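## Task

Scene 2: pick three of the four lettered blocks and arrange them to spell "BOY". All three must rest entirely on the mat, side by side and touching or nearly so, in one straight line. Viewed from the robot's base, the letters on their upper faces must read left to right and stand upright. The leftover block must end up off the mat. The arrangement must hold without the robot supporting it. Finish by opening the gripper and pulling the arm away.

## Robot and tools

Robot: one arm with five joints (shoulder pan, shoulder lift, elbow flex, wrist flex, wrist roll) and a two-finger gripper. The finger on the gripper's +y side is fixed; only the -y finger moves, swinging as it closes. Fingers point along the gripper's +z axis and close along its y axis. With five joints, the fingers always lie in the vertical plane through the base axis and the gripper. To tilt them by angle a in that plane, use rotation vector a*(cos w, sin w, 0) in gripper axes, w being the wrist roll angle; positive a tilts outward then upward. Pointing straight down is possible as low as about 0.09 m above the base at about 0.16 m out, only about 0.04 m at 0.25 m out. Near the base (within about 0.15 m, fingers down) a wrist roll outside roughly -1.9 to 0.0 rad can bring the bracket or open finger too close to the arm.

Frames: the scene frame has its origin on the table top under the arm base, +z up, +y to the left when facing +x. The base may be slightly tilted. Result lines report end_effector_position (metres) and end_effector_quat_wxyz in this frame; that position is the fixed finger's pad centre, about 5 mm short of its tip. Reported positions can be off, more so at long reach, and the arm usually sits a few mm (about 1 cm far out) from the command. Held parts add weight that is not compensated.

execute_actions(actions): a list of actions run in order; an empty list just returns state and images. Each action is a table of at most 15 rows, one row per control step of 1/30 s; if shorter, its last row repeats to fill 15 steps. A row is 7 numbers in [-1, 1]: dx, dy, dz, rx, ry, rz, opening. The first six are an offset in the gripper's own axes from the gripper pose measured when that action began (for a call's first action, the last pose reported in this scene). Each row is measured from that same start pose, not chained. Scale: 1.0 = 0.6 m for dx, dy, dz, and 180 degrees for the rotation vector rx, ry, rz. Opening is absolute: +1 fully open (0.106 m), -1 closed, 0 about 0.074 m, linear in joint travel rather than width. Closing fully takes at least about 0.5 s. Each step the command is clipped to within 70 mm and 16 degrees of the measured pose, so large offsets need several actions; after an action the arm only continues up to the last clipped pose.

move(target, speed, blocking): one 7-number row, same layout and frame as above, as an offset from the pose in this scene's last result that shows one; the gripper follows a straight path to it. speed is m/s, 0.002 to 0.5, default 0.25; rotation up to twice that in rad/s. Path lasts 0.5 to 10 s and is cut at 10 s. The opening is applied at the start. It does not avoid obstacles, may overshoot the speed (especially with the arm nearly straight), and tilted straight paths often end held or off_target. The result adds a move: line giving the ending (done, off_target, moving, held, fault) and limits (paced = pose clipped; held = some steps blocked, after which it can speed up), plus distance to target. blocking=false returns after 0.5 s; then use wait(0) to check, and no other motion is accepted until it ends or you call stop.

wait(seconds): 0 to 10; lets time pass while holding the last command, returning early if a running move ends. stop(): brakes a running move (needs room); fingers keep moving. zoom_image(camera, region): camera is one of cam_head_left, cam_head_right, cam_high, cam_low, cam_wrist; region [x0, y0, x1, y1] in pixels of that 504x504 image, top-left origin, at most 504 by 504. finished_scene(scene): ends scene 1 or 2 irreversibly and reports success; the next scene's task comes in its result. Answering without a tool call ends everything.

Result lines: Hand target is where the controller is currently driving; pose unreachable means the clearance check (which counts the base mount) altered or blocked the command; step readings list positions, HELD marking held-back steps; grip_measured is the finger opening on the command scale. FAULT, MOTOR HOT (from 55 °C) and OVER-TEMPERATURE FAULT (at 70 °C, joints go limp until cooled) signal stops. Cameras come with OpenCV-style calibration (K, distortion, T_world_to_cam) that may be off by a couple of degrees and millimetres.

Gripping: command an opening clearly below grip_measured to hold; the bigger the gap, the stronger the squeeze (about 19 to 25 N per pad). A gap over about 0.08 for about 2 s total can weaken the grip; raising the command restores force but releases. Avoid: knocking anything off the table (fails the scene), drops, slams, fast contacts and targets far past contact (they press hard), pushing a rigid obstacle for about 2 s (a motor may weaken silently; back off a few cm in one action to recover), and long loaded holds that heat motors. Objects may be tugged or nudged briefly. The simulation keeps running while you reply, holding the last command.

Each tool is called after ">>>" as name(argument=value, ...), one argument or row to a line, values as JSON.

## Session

>>> execute_actions(
  actions=[],
)

Scene clock: 0.00 s.
end_effector_position=(+0.2817, +0.1230, +0.3606) grip_measured=+1.00 end_effector_quat_wxyz=(+0.701, -0.469, +0.448, -0.298)
Joint positions: [-0.438 -0.076 -0.691  0.593 -0.309  0.106]
Hand target: +0.282, +0.123, +0.361; +0.701, -0.469, +0.448, -0.298
camera_calibration (this result's frames):
cam_wrist: T_world_to_cam=[[0.0489878, -0.367421, 0.928764, -0.305511], [-0.12021, -0.92529, -0.359706, 0.301011], [0.991539, -0.0940251, -0.0894955, -0.168814], [0, 0, 0, 1]] pos_world=[0.218537, 0.150399, 0.376915]

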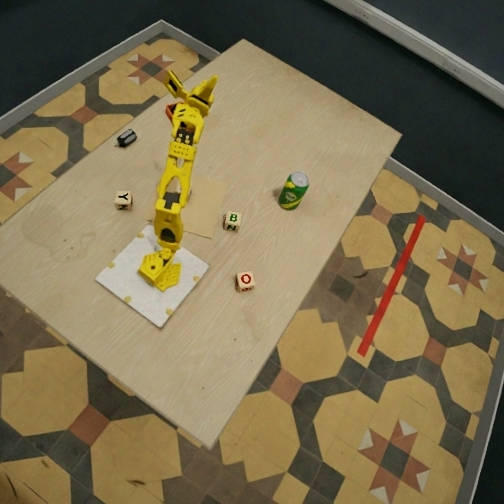

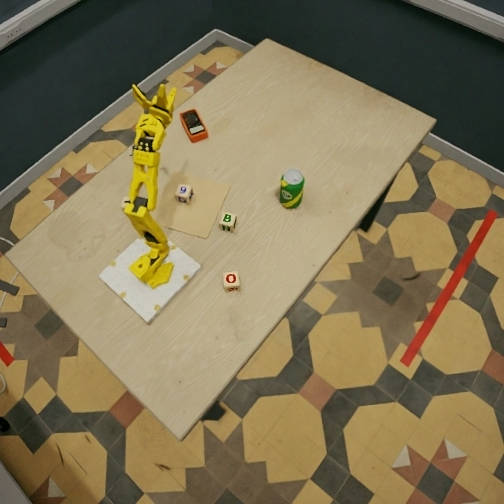

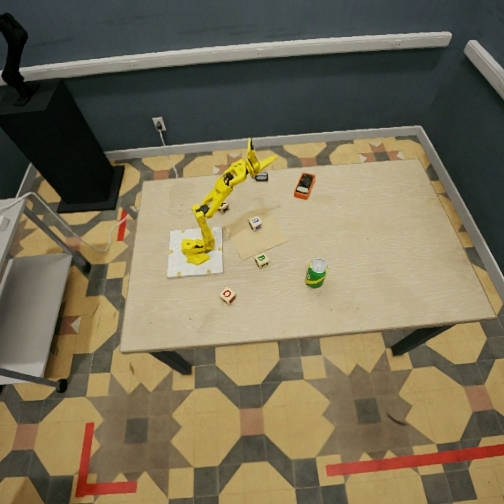

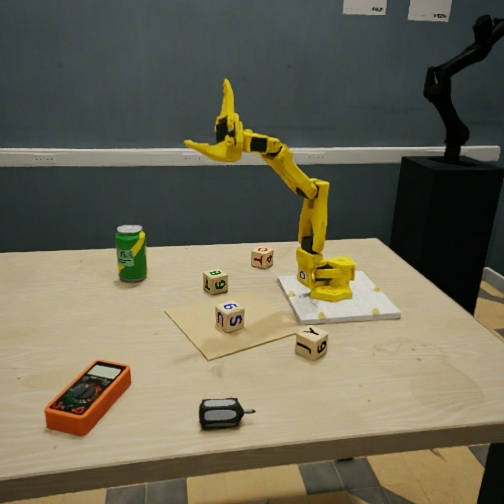

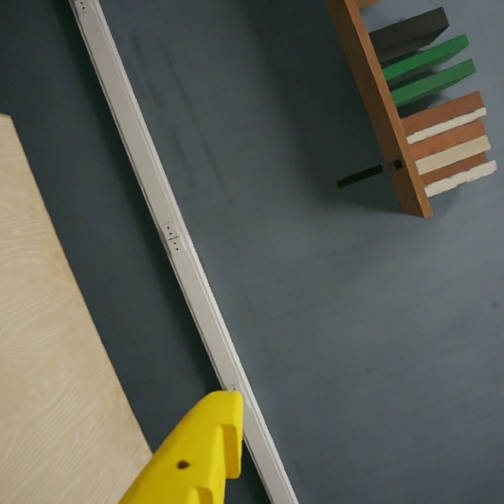

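>>> zoom_image(
  camera="cam_head_left",
  region=[90, 160, 280, 320],
)

>>> zoom_image(
  camera="cam_head_right",
  region=[100, 160, 270, 310],
)

>>> zoom_image(
  camera="cam_high",
  region=[160, 185, 300, 315],
)

>>> zoom_image(
  camera="cam_low",
  region=[150, 230, 410, 370],
)

Region (90, 160, 280, 320) of cam_head_left's 504x504 image, scaled by 2.653, with more detail than that image has; it fills the top 424 rows of this view, and the rest is white.

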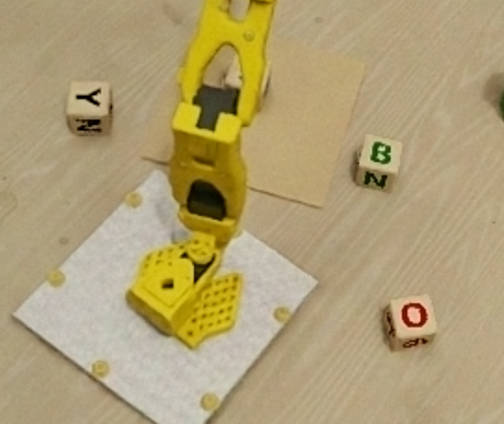

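Region (100, 160, 270, 310) of cam_head_right's 504x504 image, scaled by 2.965, with more detail than that image has; it fills the top 445 rows of this view, and the rest is white.

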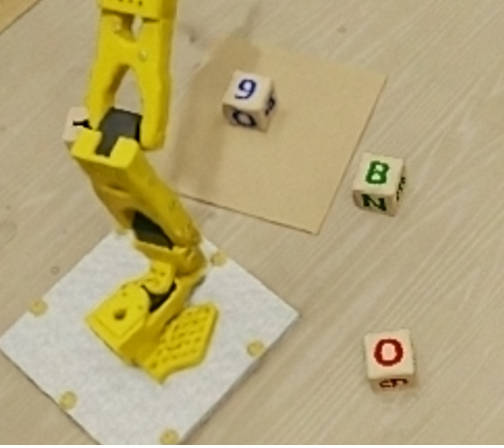

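Region (160, 185, 300, 315) of cam_high's 504x504 image, scaled by 3.600, with more detail than that image has; it fills the top 468 rows of this view, and the rest is white.

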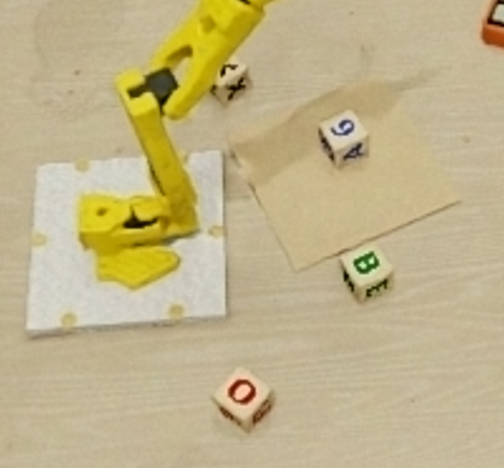

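Region (150, 230, 410, 370) of cam_low's 504x504 image, scaled by 1.938, with more detail than that image has; it fills the top 271 rows of this view, and the rest is white.

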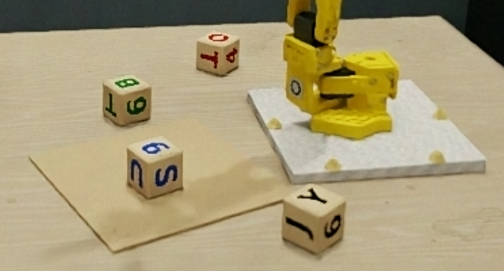

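>>> zoom_image(
  camera="cam_head_left",
  region=[215, 205, 255, 240],
)

>>> zoom_image(
  camera="cam_head_left",
  region=[225, 262, 265, 297],
)

>>> zoom_image(
  camera="cam_head_left",
  region=[105, 183, 145, 218],
)

>>> zoom_image(
  camera="cam_head_right",
  region=[150, 165, 250, 245],
)

>>> zoom_image(
  camera="cam_head_right",
  region=[212, 264, 252, 299],
)

>>> zoom_image(
  camera="cam_high",
  region=[215, 195, 295, 275],
)

>>> zoom_image(
  camera="cam_low",
  region=[160, 260, 340, 370],
)

>>> zoom_image(
  camera="cam_head_left",
  region=[135, 160, 235, 245],
)

Region (215, 205, 255, 240) of cam_head_left's 504x504 image, scaled by 12.600, with more detail than that image has; it fills the top 441 rows of this view, and the rest is white.

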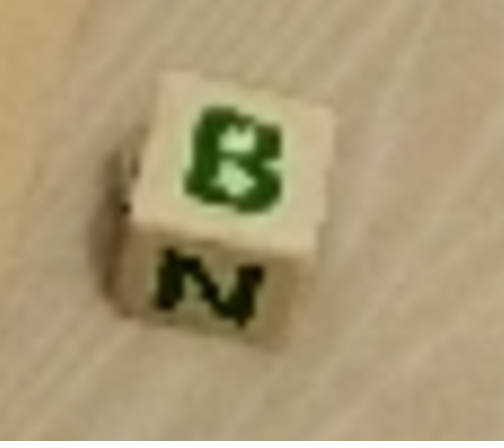

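Region (225, 262, 265, 297) of cam_head_left's 504x504 image, scaled by 12.600, with more detail than that image has; it fills the top 441 rows of this view, and the rest is white.

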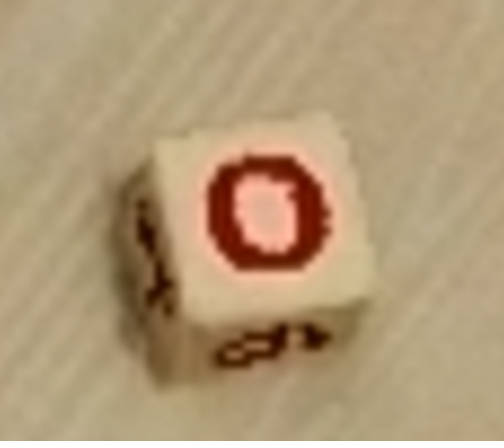

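Region (105, 183, 145, 218) of cam_head_left's 504x504 image, scaled by 12.600, with more detail than that image has; it fills the top 441 rows of this view, and the rest is white.

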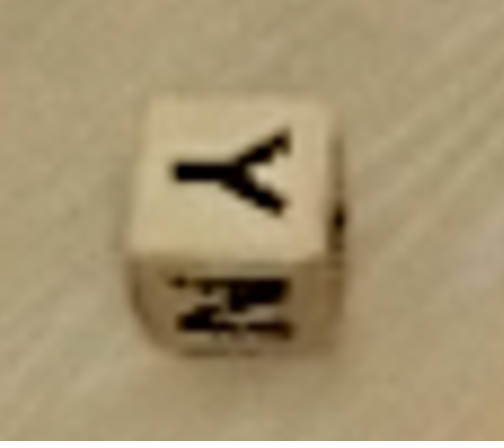

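Region (150, 165, 250, 245) of cam_head_right's 504x504 image, scaled by 5.040, with more detail than that image has; it fills the top 403 rows of this view, and the rest is white.

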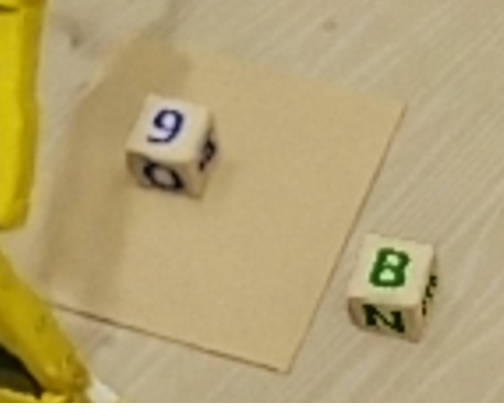

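Region (212, 264, 252, 299) of cam_head_right's 504x504 image, scaled by 12.600, with more detail than that image has; it fills the top 441 rows of this view, and the rest is white.

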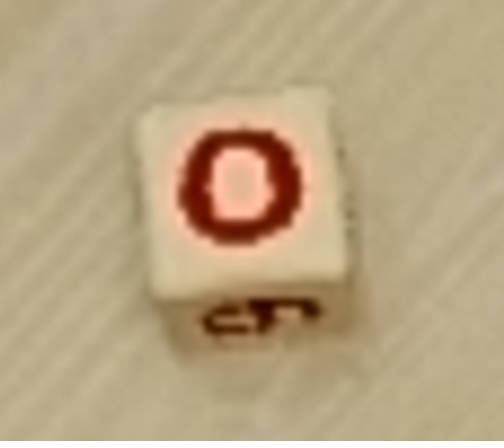

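Region (215, 195, 295, 275) of cam_high's 504x504 image, scaled by 6.300, with more detail than that image has.

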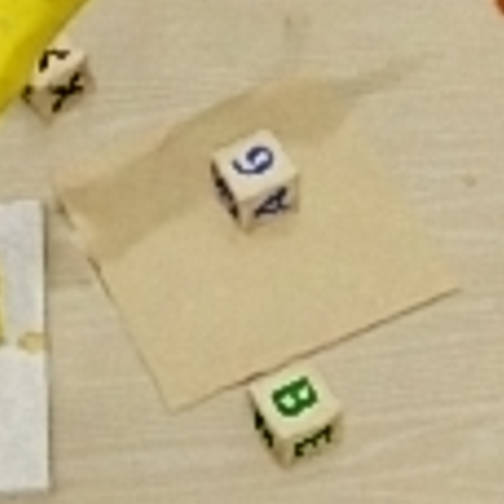

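Region (160, 260, 340, 370) of cam_low's 504x504 image, scaled by 2.800, with more detail than that image has.

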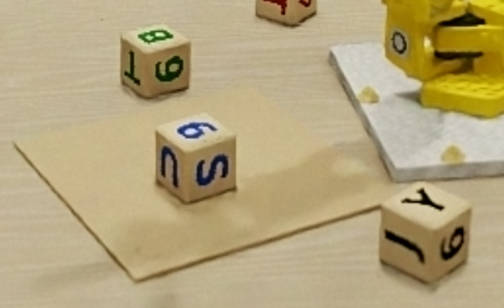

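Region (135, 160, 235, 245) of cam_head_left's 504x504 image, scaled by 5.040, with more detail than that image has; it fills the top 428 rows of this view, and the rest is white.

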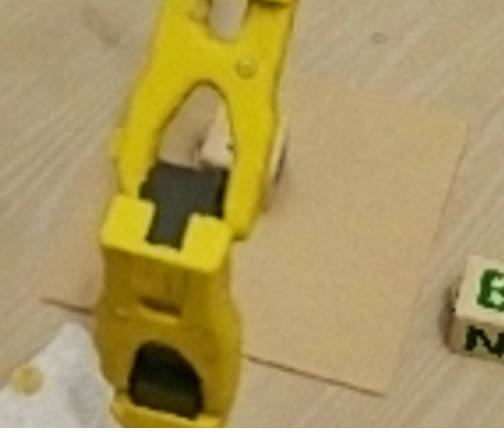

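>>> move(
  target=[0.1316,0.4189,-0.2421,-0.5482,0.0816,-0.0996,-0.2],
  speed=0.5,
)

Scene clock: 10.83 s.
end_effector_position=(+0.1856, +0.0922, +0.0819) grip_measured=-0.19 end_effector_quat_wxyz=(-0.017, +0.843, -0.537, +0.009)
Joint positions: [-0.495  0.114 -0.106  1.512  0.022  0.061]
Hand target: +0.181, +0.092, +0.076; -0.000, +0.849, -0.529, -0.002
Off the commanded pose: 0.007 m, 3 deg.
move: off_target
camera_calibration (this result's frames):
cam_wrist: T_world_to_cam=[[0.908307, 0.418137, -0.0117902, -0.208125], [0.361677, -0.770877, 0.524346, -0.0153126], [0.21016, -0.480531, -0.851424, 0.141698], [0, 0, 0, 1]] pos_world=[0.164801, 0.143311, 0.12622]

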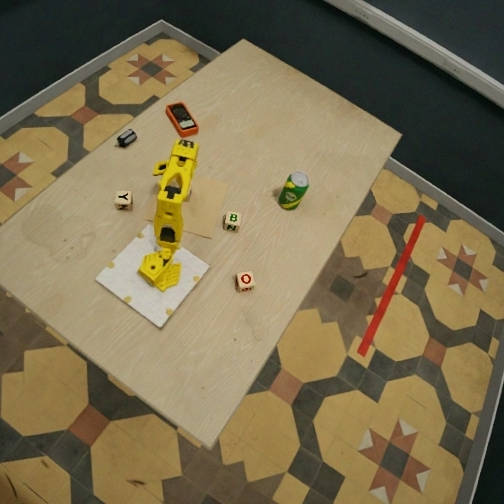

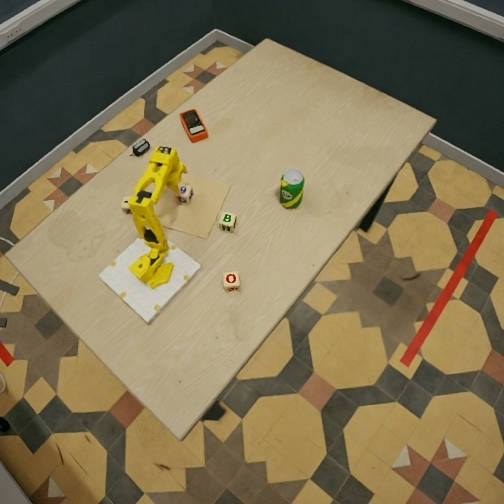

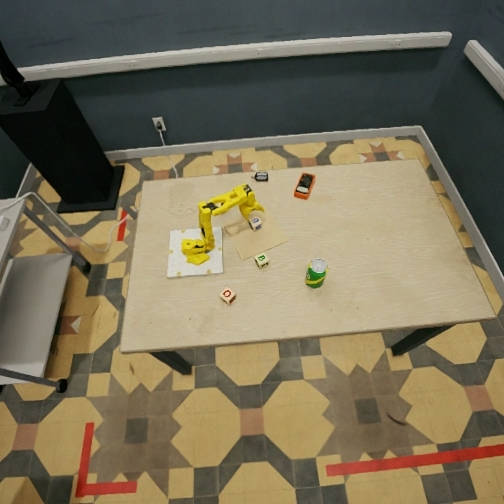

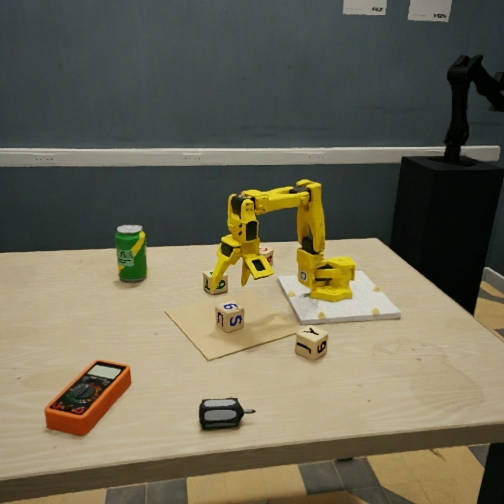

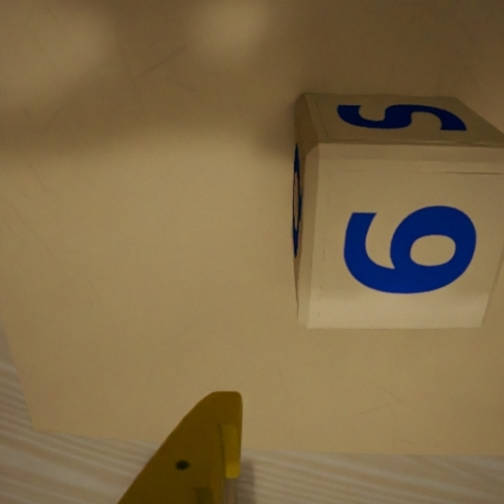

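>>> execute_actions(
  actions=[],
)

Scene clock: 12.57 s.
end_effector_position=(+0.1856, +0.0922, +0.0819) grip_measured=-0.19 end_effector_quat_wxyz=(-0.017, +0.843, -0.537, +0.009)
Joint positions: [-0.495  0.114 -0.106  1.512  0.022  0.061]
Hand target: +0.181, +0.092, +0.076; -0.000, +0.849, -0.529, -0.002
Off the commanded pose: 0.007 m, 3 deg.
camera_calibration (this result's frames):
cam_wrist: T_world_to_cam=[[0.908307, 0.418137, -0.0117902, -0.208125], [0.361677, -0.770877, 0.524346, -0.0153126], [0.21016, -0.480531, -0.851424, 0.141698], [0, 0, 0, 1]] pos_world=[0.164801, 0.143311, 0.12622]

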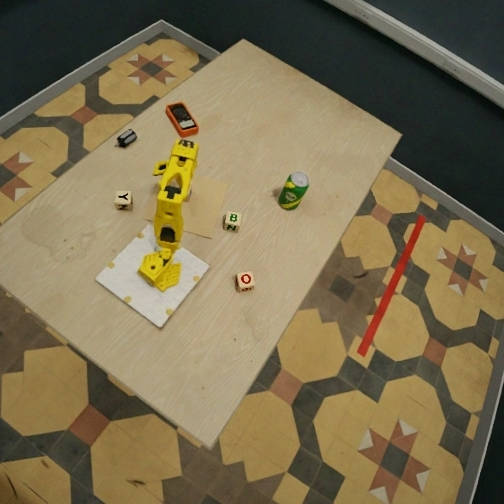

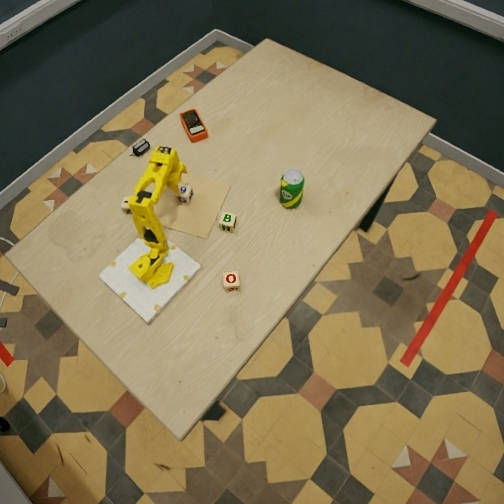

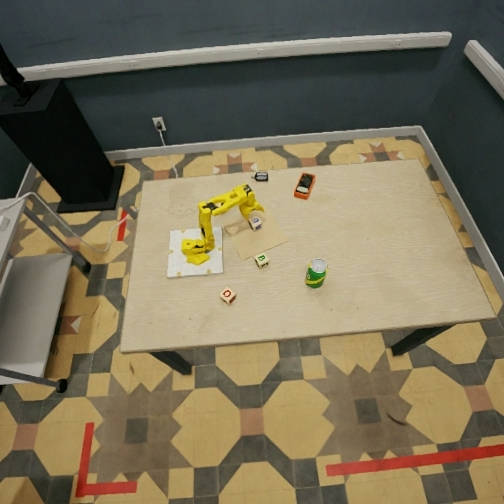

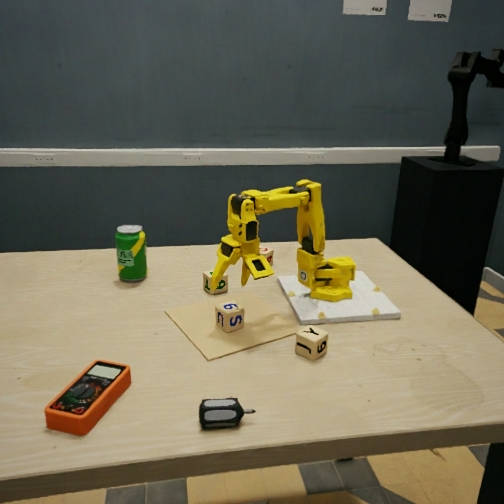

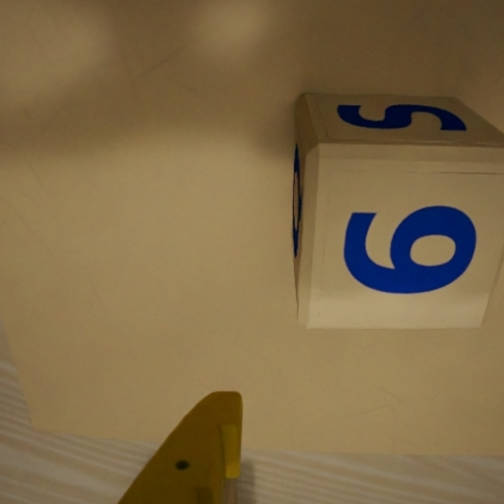

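>>> move(
  target=[-0.013, 0.0008, 0.1081, -0.0122, 0.001, 0, -0.2],
  speed=0.15,
)

Scene clock: 17.13 s.
end_effector_position=(+0.1867, +0.0994, +0.0227) grip_measured=-0.19 end_effector_quat_wxyz=(-0.012, +0.843, -0.537, +0.005)
Joint positions: [-0.521  0.263  0.138  1.131 -0.004  0.061]
Hand target: +0.182, +0.100, +0.017; -0.001, +0.844, -0.537, -0.001
Off the commanded pose: 0.006 m, 2 deg.
move: done
camera_calibration (this result's frames):
cam_wrist: T_world_to_cam=[[0.908081, 0.4181, -0.0240995, -0.212462], [0.367714, -0.768462, 0.523691, 0.019487], [0.200436, -0.484416, -0.851567, 0.0966863], [0, 0, 0, 1]] pos_world=[0.166388, 0.150642, 0.0670094]

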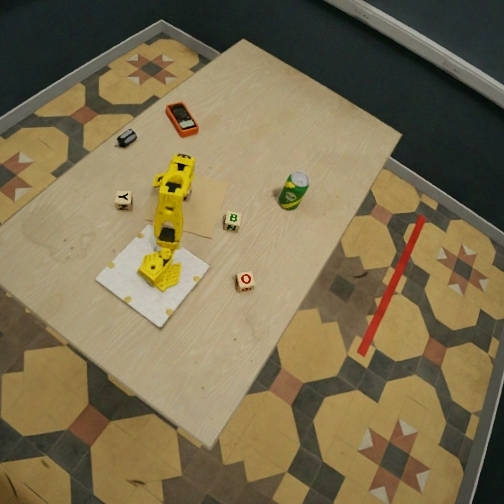

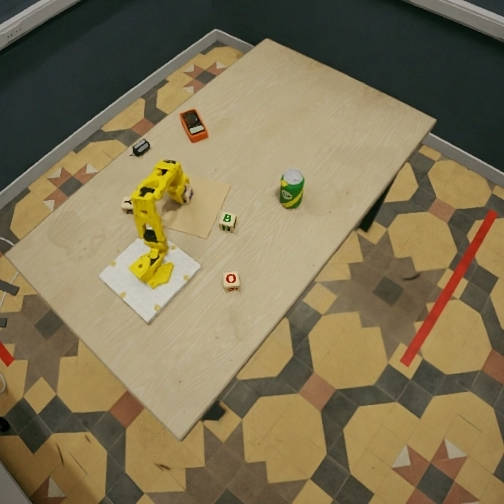

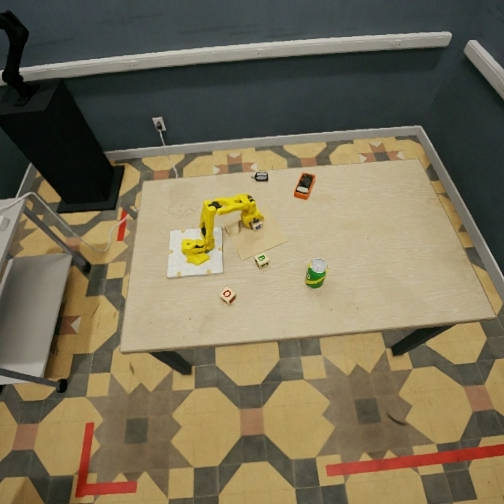

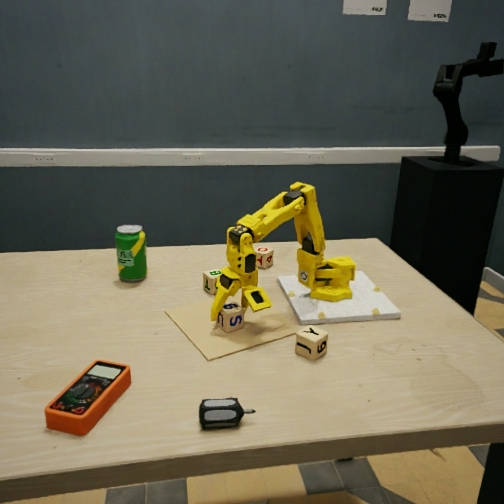

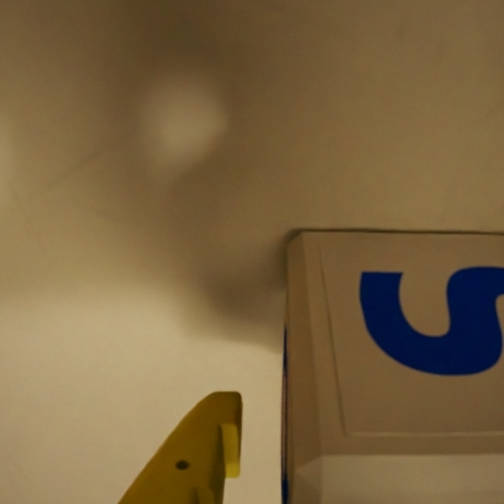

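>>> execute_actions(
  actions=[
    [[0,-0.001,0.004,-0.008,0.001,0,-0.25],[0,-0.002,0.004,-0.008,0.001,0,-0.29],[0,-0.003,0.004,-0.008,0.001,0,-0.33],[0,-0.0045,0.004,-0.008,0.001,0,-0.36],[0,-0.006,0.004,-0.008,0.001,0,-0.39],[0,-0.007,0.004,-0.008,0.001,0,-0.42],[0,-0.008,0.004,-0.008,0.001,0,-0.44],[0,-0.008,0.004,-0.008,0.001,0,-0.46],[0,-0.008,0.004,-0.008,0.001,0,-0.48],[0,-0.008,0.004,-0.008,0.001,0,-0.50],[0,-0.008,0.004,-0.008,0.001,0,-0.52]],
    [[0,0,-0.002,-0.006,0.001,0,-0.52],[0,0,-0.006,-0.006,0.001,0,-0.52],[0,0,-0.011,-0.006,0.001,0,-0.52],[-0.002,0,-0.016,-0.006,0.001,0,-0.52],[-0.005,0,-0.021,-0.006,0.001,0,-0.52],[-0.010,0,-0.025,-0.006,0.001,0,-0.52],[-0.017,0,-0.028,-0.006,0.001,0,-0.52],[-0.026,0,-0.030,-0.006,0.001,0,-0.52],[-0.036,0,-0.030,-0.006,0.001,0,-0.52],[-0.047,0,-0.030,-0.006,0.001,0,-0.52],[-0.058,0,-0.030,-0.006,0.001,0,-0.52],[-0.069,0,-0.030,-0.006,0.001,0,-0.52],[-0.080,0,-0.030,-0.006,0.001,0,-0.52],[-0.090,0,-0.030,-0.006,0.001,0,-0.52],[-0.100,0,-0.030,-0.006,0.001,0,-0.52]],
  ],
)

Scene clock: 20.60 s.
end_effector_position=(+0.1737, +0.1388, +0.0425) grip_measured=-0.45 end_effector_quat_wxyz=(-0.008, +0.844, -0.537, -0.000)
Joint positions: [-0.7    0.322 -0.102  1.323 -0.182  0.043]
Hand target: +0.165, +0.155, +0.042; -0.008, +0.844, -0.536, -0.001
Off the commanded pose: 0.019 m, 1 deg.
Step readings (end_effector_position; steps 1 to 15: 1st action; 16 to 30: 2nd action):
0: (+0.1867, +0.0994, +0.0227)
1: (+0.1865, +0.0993, +0.0224)
2: (+0.1862, +0.0991, +0.0216)
4: (+0.1871, +0.0996, +0.0211)
8: (+0.1912, +0.1018, +0.0226)
15: (+0.1919, +0.1022, +0.0240)
16: (+0.1917, +0.1020, +0.0240)
17: (+0.1920, +0.1022, +0.0250)
19: (+0.1917, +0.1020, +0.0278)
23: (+0.1889, +0.1044, +0.0340)
30: end_effector_position above
camera_calibration (this result's frames):
cam_wrist: T_world_to_cam=[[0.906997, 0.419505, -0.0370397, -0.216162], [0.375968, -0.766951, 0.520032, 0.0427063], [0.189748, -0.485594, -0.853343, 0.137397], [0, 0, 0, 1]] pos_world=[0.153932, 0.190154, 0.0870314]

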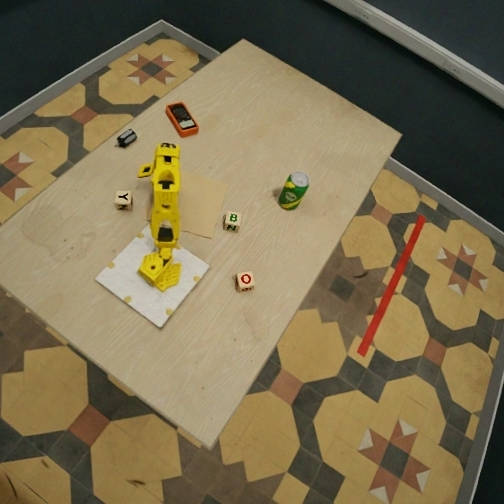

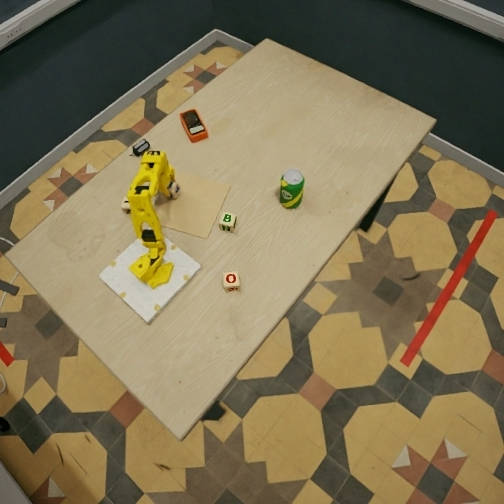

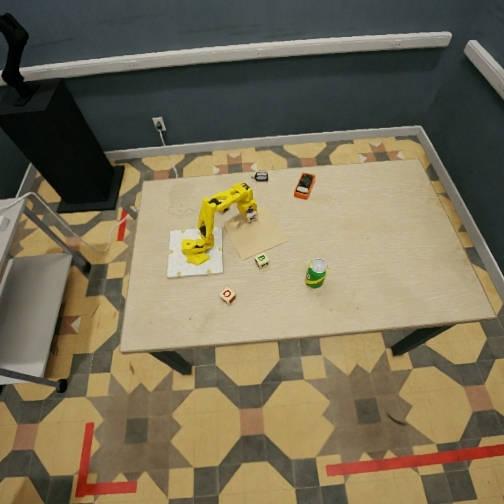

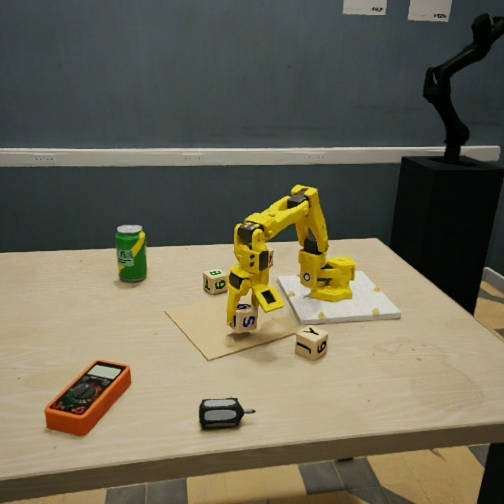

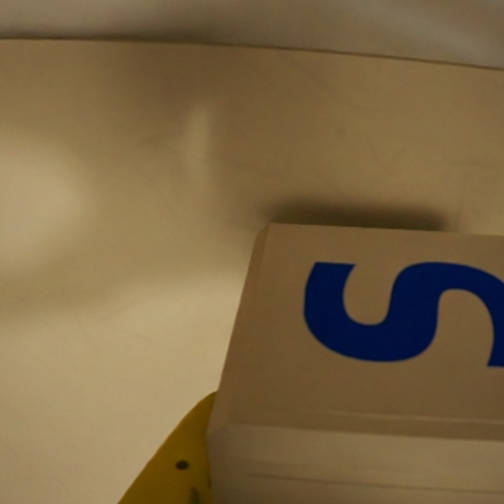

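>>> execute_actions(
  actions=[
    [[-0.035,0,0,-0.005,0.001,0,-0.52],[-0.041,0,0,-0.005,0.001,0,-0.52],[-0.050,0,0.001,-0.005,0.001,0,-0.52],[-0.061,0,0.003,-0.005,0.001,0,-0.52],[-0.073,0,0.005,-0.005,0.001,0,-0.52],[-0.085,0,0.008,-0.005,0.001,0,-0.52],[-0.097,0,0.011,-0.005,0.001,0,-0.52],[-0.108,0,0.014,-0.005,0.001,0,-0.52],[-0.117,0,0.017,-0.005,0.001,0,-0.52],[-0.123,0,0.020,-0.005,0.001,0,-0.52],[-0.127,0,0.023,-0.005,0.001,0,-0.52],[-0.128,0,0.026,-0.005,0.001,0,-0.52],[-0.128,0,0.028,-0.005,0.001,0,-0.52],[-0.128,0,0.030,-0.005,0.001,0,-0.52],[-0.128,0,0.031,-0.005,0.001,0,-0.52]],
  ],
)

Scene clock: 22.87 s.
end_effector_position=(+0.1416, +0.2055, +0.0278) grip_measured=-0.45 end_effector_quat_wxyz=(-0.009, +0.845, -0.535, -0.004)
Joint positions: [-0.986  0.611 -0.441  1.372 -0.464  0.043]
Hand target: +0.140, +0.208, +0.025; -0.003, +0.844, -0.536, -0.004
Off the commanded pose: 0.004 m, 1 deg.
Step readings (end_effector_position):
0: (+0.1670, +0.1536, +0.0441)
1: (+0.1667, +0.1534, +0.0438)
2: (+0.1662, +0.1539, +0.0435)
4: (+0.1641, +0.1584, +0.0426)
8: (+0.1543, +0.1783, +0.0392)
15: end_effector_position above
camera_calibration (this result's frames):
cam_wrist: T_world_to_cam=[[0.905529, 0.422536, -0.0384826, -0.215876], [0.380713, -0.769151, 0.513288, 0.113541], [0.187284, -0.479448, -0.857353, 0.162446], [0, 0, 0, 1]] pos_world=[0.121832, 0.25643, 0.0726866]

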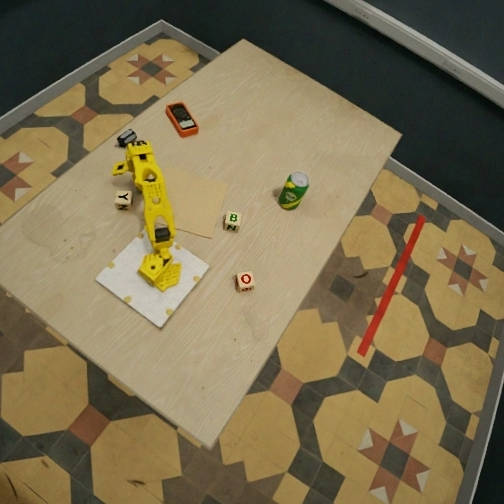

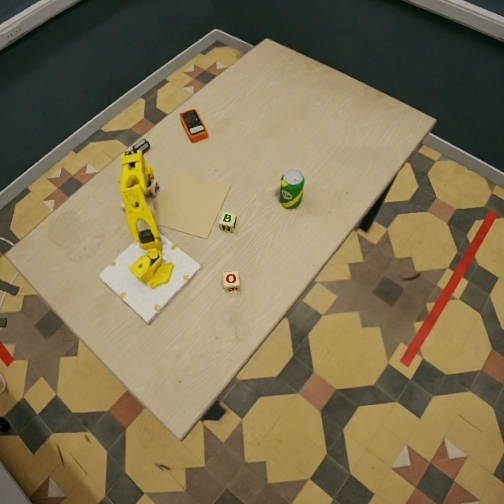

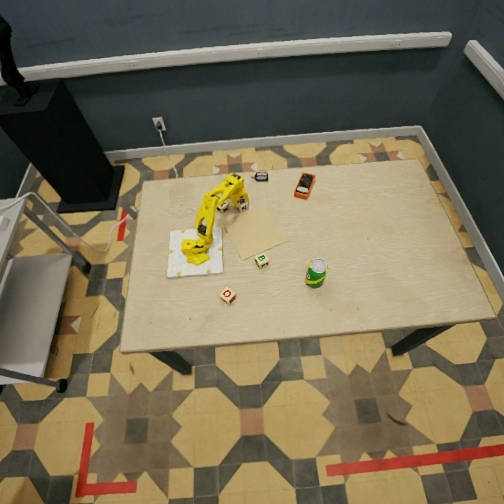

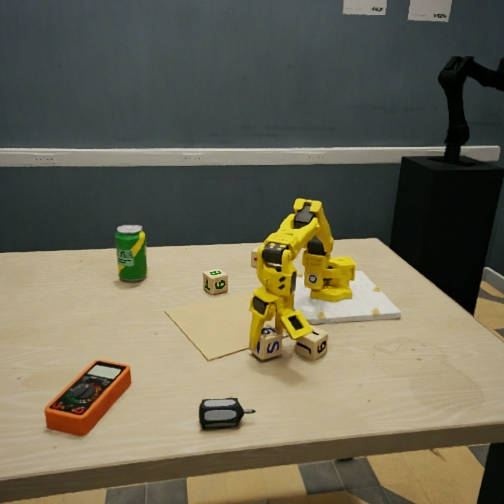

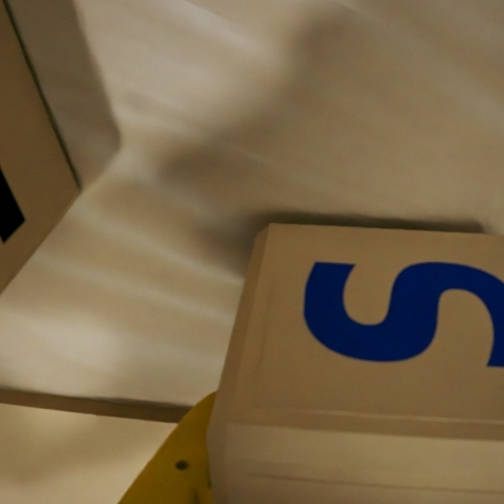

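>>> execute_actions(
  actions=[
    [[-0.006,0,0.005,-0.005,0.001,0,-0.52],[-0.008,0,0.007,-0.005,0.001,0,-0.52],[-0.010,0,0.009,-0.005,0.001,0,-0.52],[-0.011,0,0.011,-0.005,0.001,0,-0.52],[-0.011,0,0.013,-0.005,0.001,0,-0.52],[-0.011,0,0.014,-0.005,0.001,0,-0.52],[-0.011,0,0.014,-0.005,0.001,0,-0.50],[-0.011,0,0.014,-0.005,0.001,0,-0.46],[-0.011,0,0.014,-0.005,0.001,0,-0.42],[-0.011,0.001,0.014,-0.005,0.001,0,-0.38],[-0.011,0.002,0.013,-0.005,0.001,0,-0.34],[-0.011,0.003,0.012,-0.005,0.001,0,-0.30],[-0.011,0.004,0.011,-0.005,0.001,0,-0.26],[-0.011,0.005,0.010,-0.005,0.001,0,-0.22],[-0.011,0.005,0.008,-0.005,0.001,0,-0.2]],
  ],
)

Scene clock: 27.53 s.
end_effector_position=(+0.1394, +0.2101, +0.0231) grip_measured=-0.29 end_effector_quat_wxyz=(-0.005, +0.845, -0.535, -0.004)
Joint positions: [-1.002  0.666 -0.497  1.383 -0.481  0.055]
Hand target: +0.136, +0.210, +0.023; -0.002, +0.845, -0.535, -0.005
Off the commanded pose: 0.003 m, 0 deg.
Step readings (end_effector_position):
0: (+0.1427, +0.2078, +0.0270)
1: (+0.1424, +0.2074, +0.0267)
2: (+0.1422, +0.2078, +0.0266)
4: (+0.1421, +0.2091, +0.0262)
8: (+0.1403, +0.2092, +0.0231)
15: end_effector_position above
camera_calibration (this result's frames):
cam_wrist: T_world_to_cam=[[0.905256, 0.4223, -0.0466369, -0.215802], [0.383656, -0.765348, 0.51677, 0.119028], [0.182538, -0.485701, -0.854853, 0.16295], [0, 0, 0, 1]] pos_world=[0.119946, 0.261376, 0.0677242]

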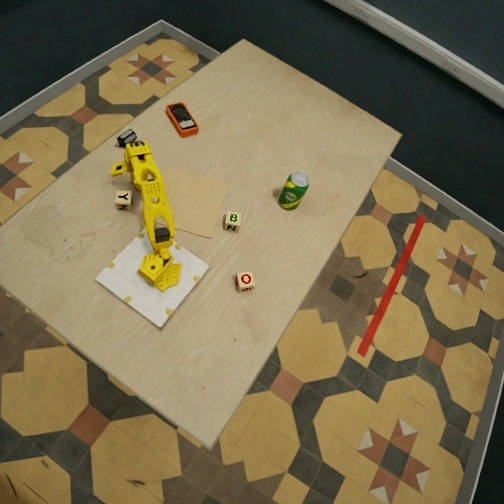

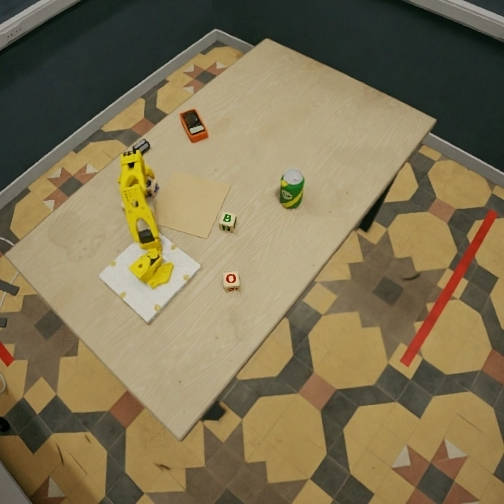

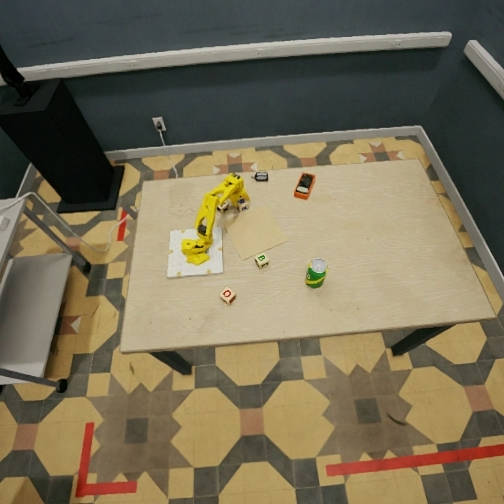

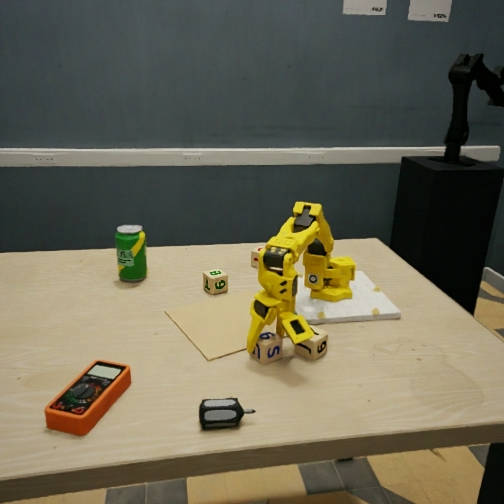

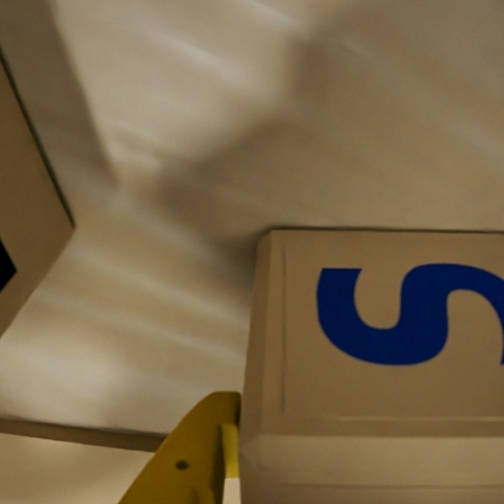

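>>> move(
  target=[0.4633, 0.1147, -0.0776, -0.0013, 0.0038, -0.0038, -0.17],
  speed=0.45,
)

Scene clock: 29.77 s.
end_effector_position=(+0.2017, -0.0699, +0.0715) grip_measured=-0.18 end_effector_quat_wxyz=(-0.001, +0.848, -0.530, +0.016)
Joint positions: [ 0.277  0.163 -0.091  1.455  0.811  0.062]
Hand target: +0.200, -0.072, +0.069; +0.002, +0.848, -0.530, +0.007
Off the commanded pose: 0.008 m, 2 deg.
move: done; limits=paced
camera_calibration (this result's frames):
cam_wrist: T_world_to_cam=[[0.901177, 0.432318, -0.0313222, -0.151252], [0.376527, -0.744981, 0.550664, -0.143724], [0.214728, -0.50804, -0.834139, 0.0474772], [0, 0, 0, 1]] pos_world=[0.180226, -0.017562, 0.114009]

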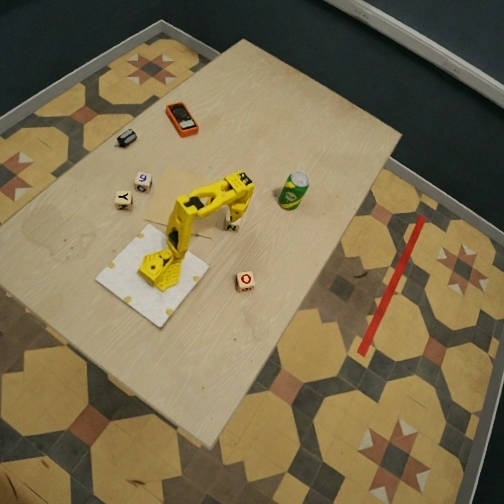

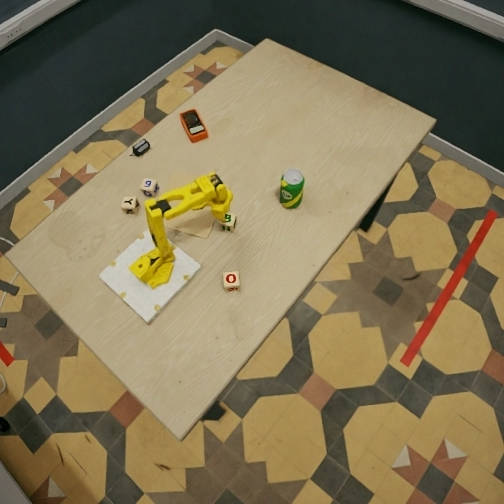

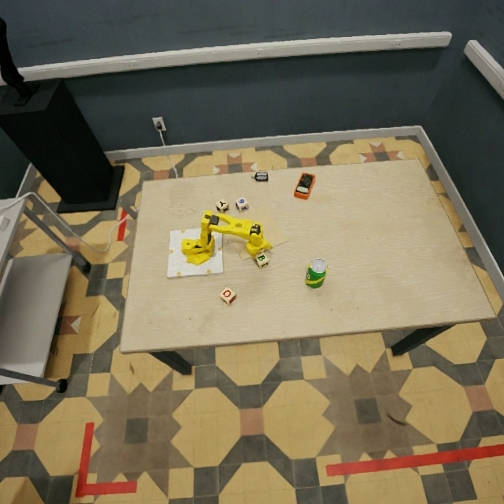

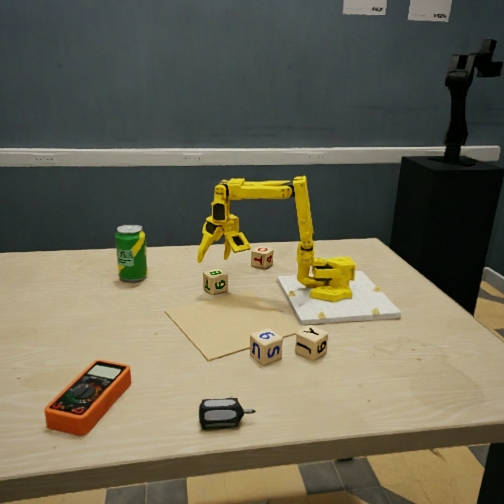

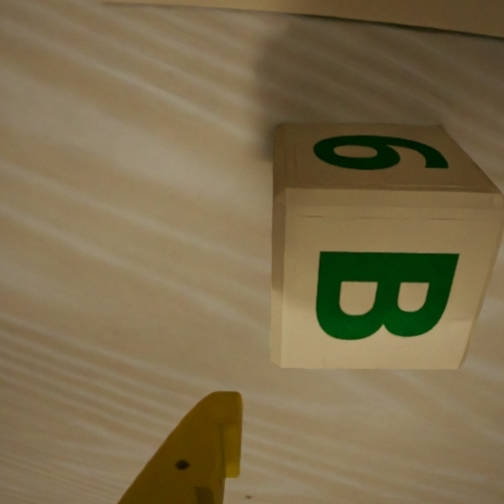

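>>> zoom_image(
  camera="cam_wrist",
  region=[252, 110, 504, 390],
)

>>> zoom_image(
  camera="cam_low",
  region=[150, 280, 350, 380],
)

Region (252, 110, 504, 390) of cam_wrist's 504x504 image, scaled by 1.800; it fills the left 454 columns of this view, and the rest is white.

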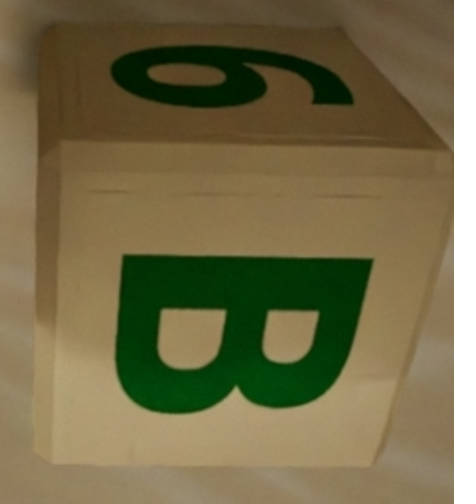

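Region (150, 280, 350, 380) of cam_low's 504x504 image, scaled by 2.520, with more detail than that image has.

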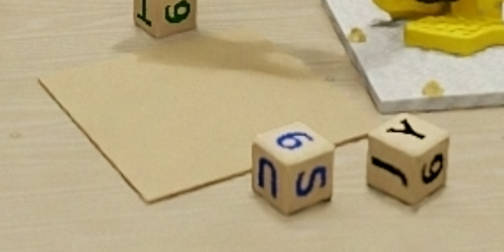

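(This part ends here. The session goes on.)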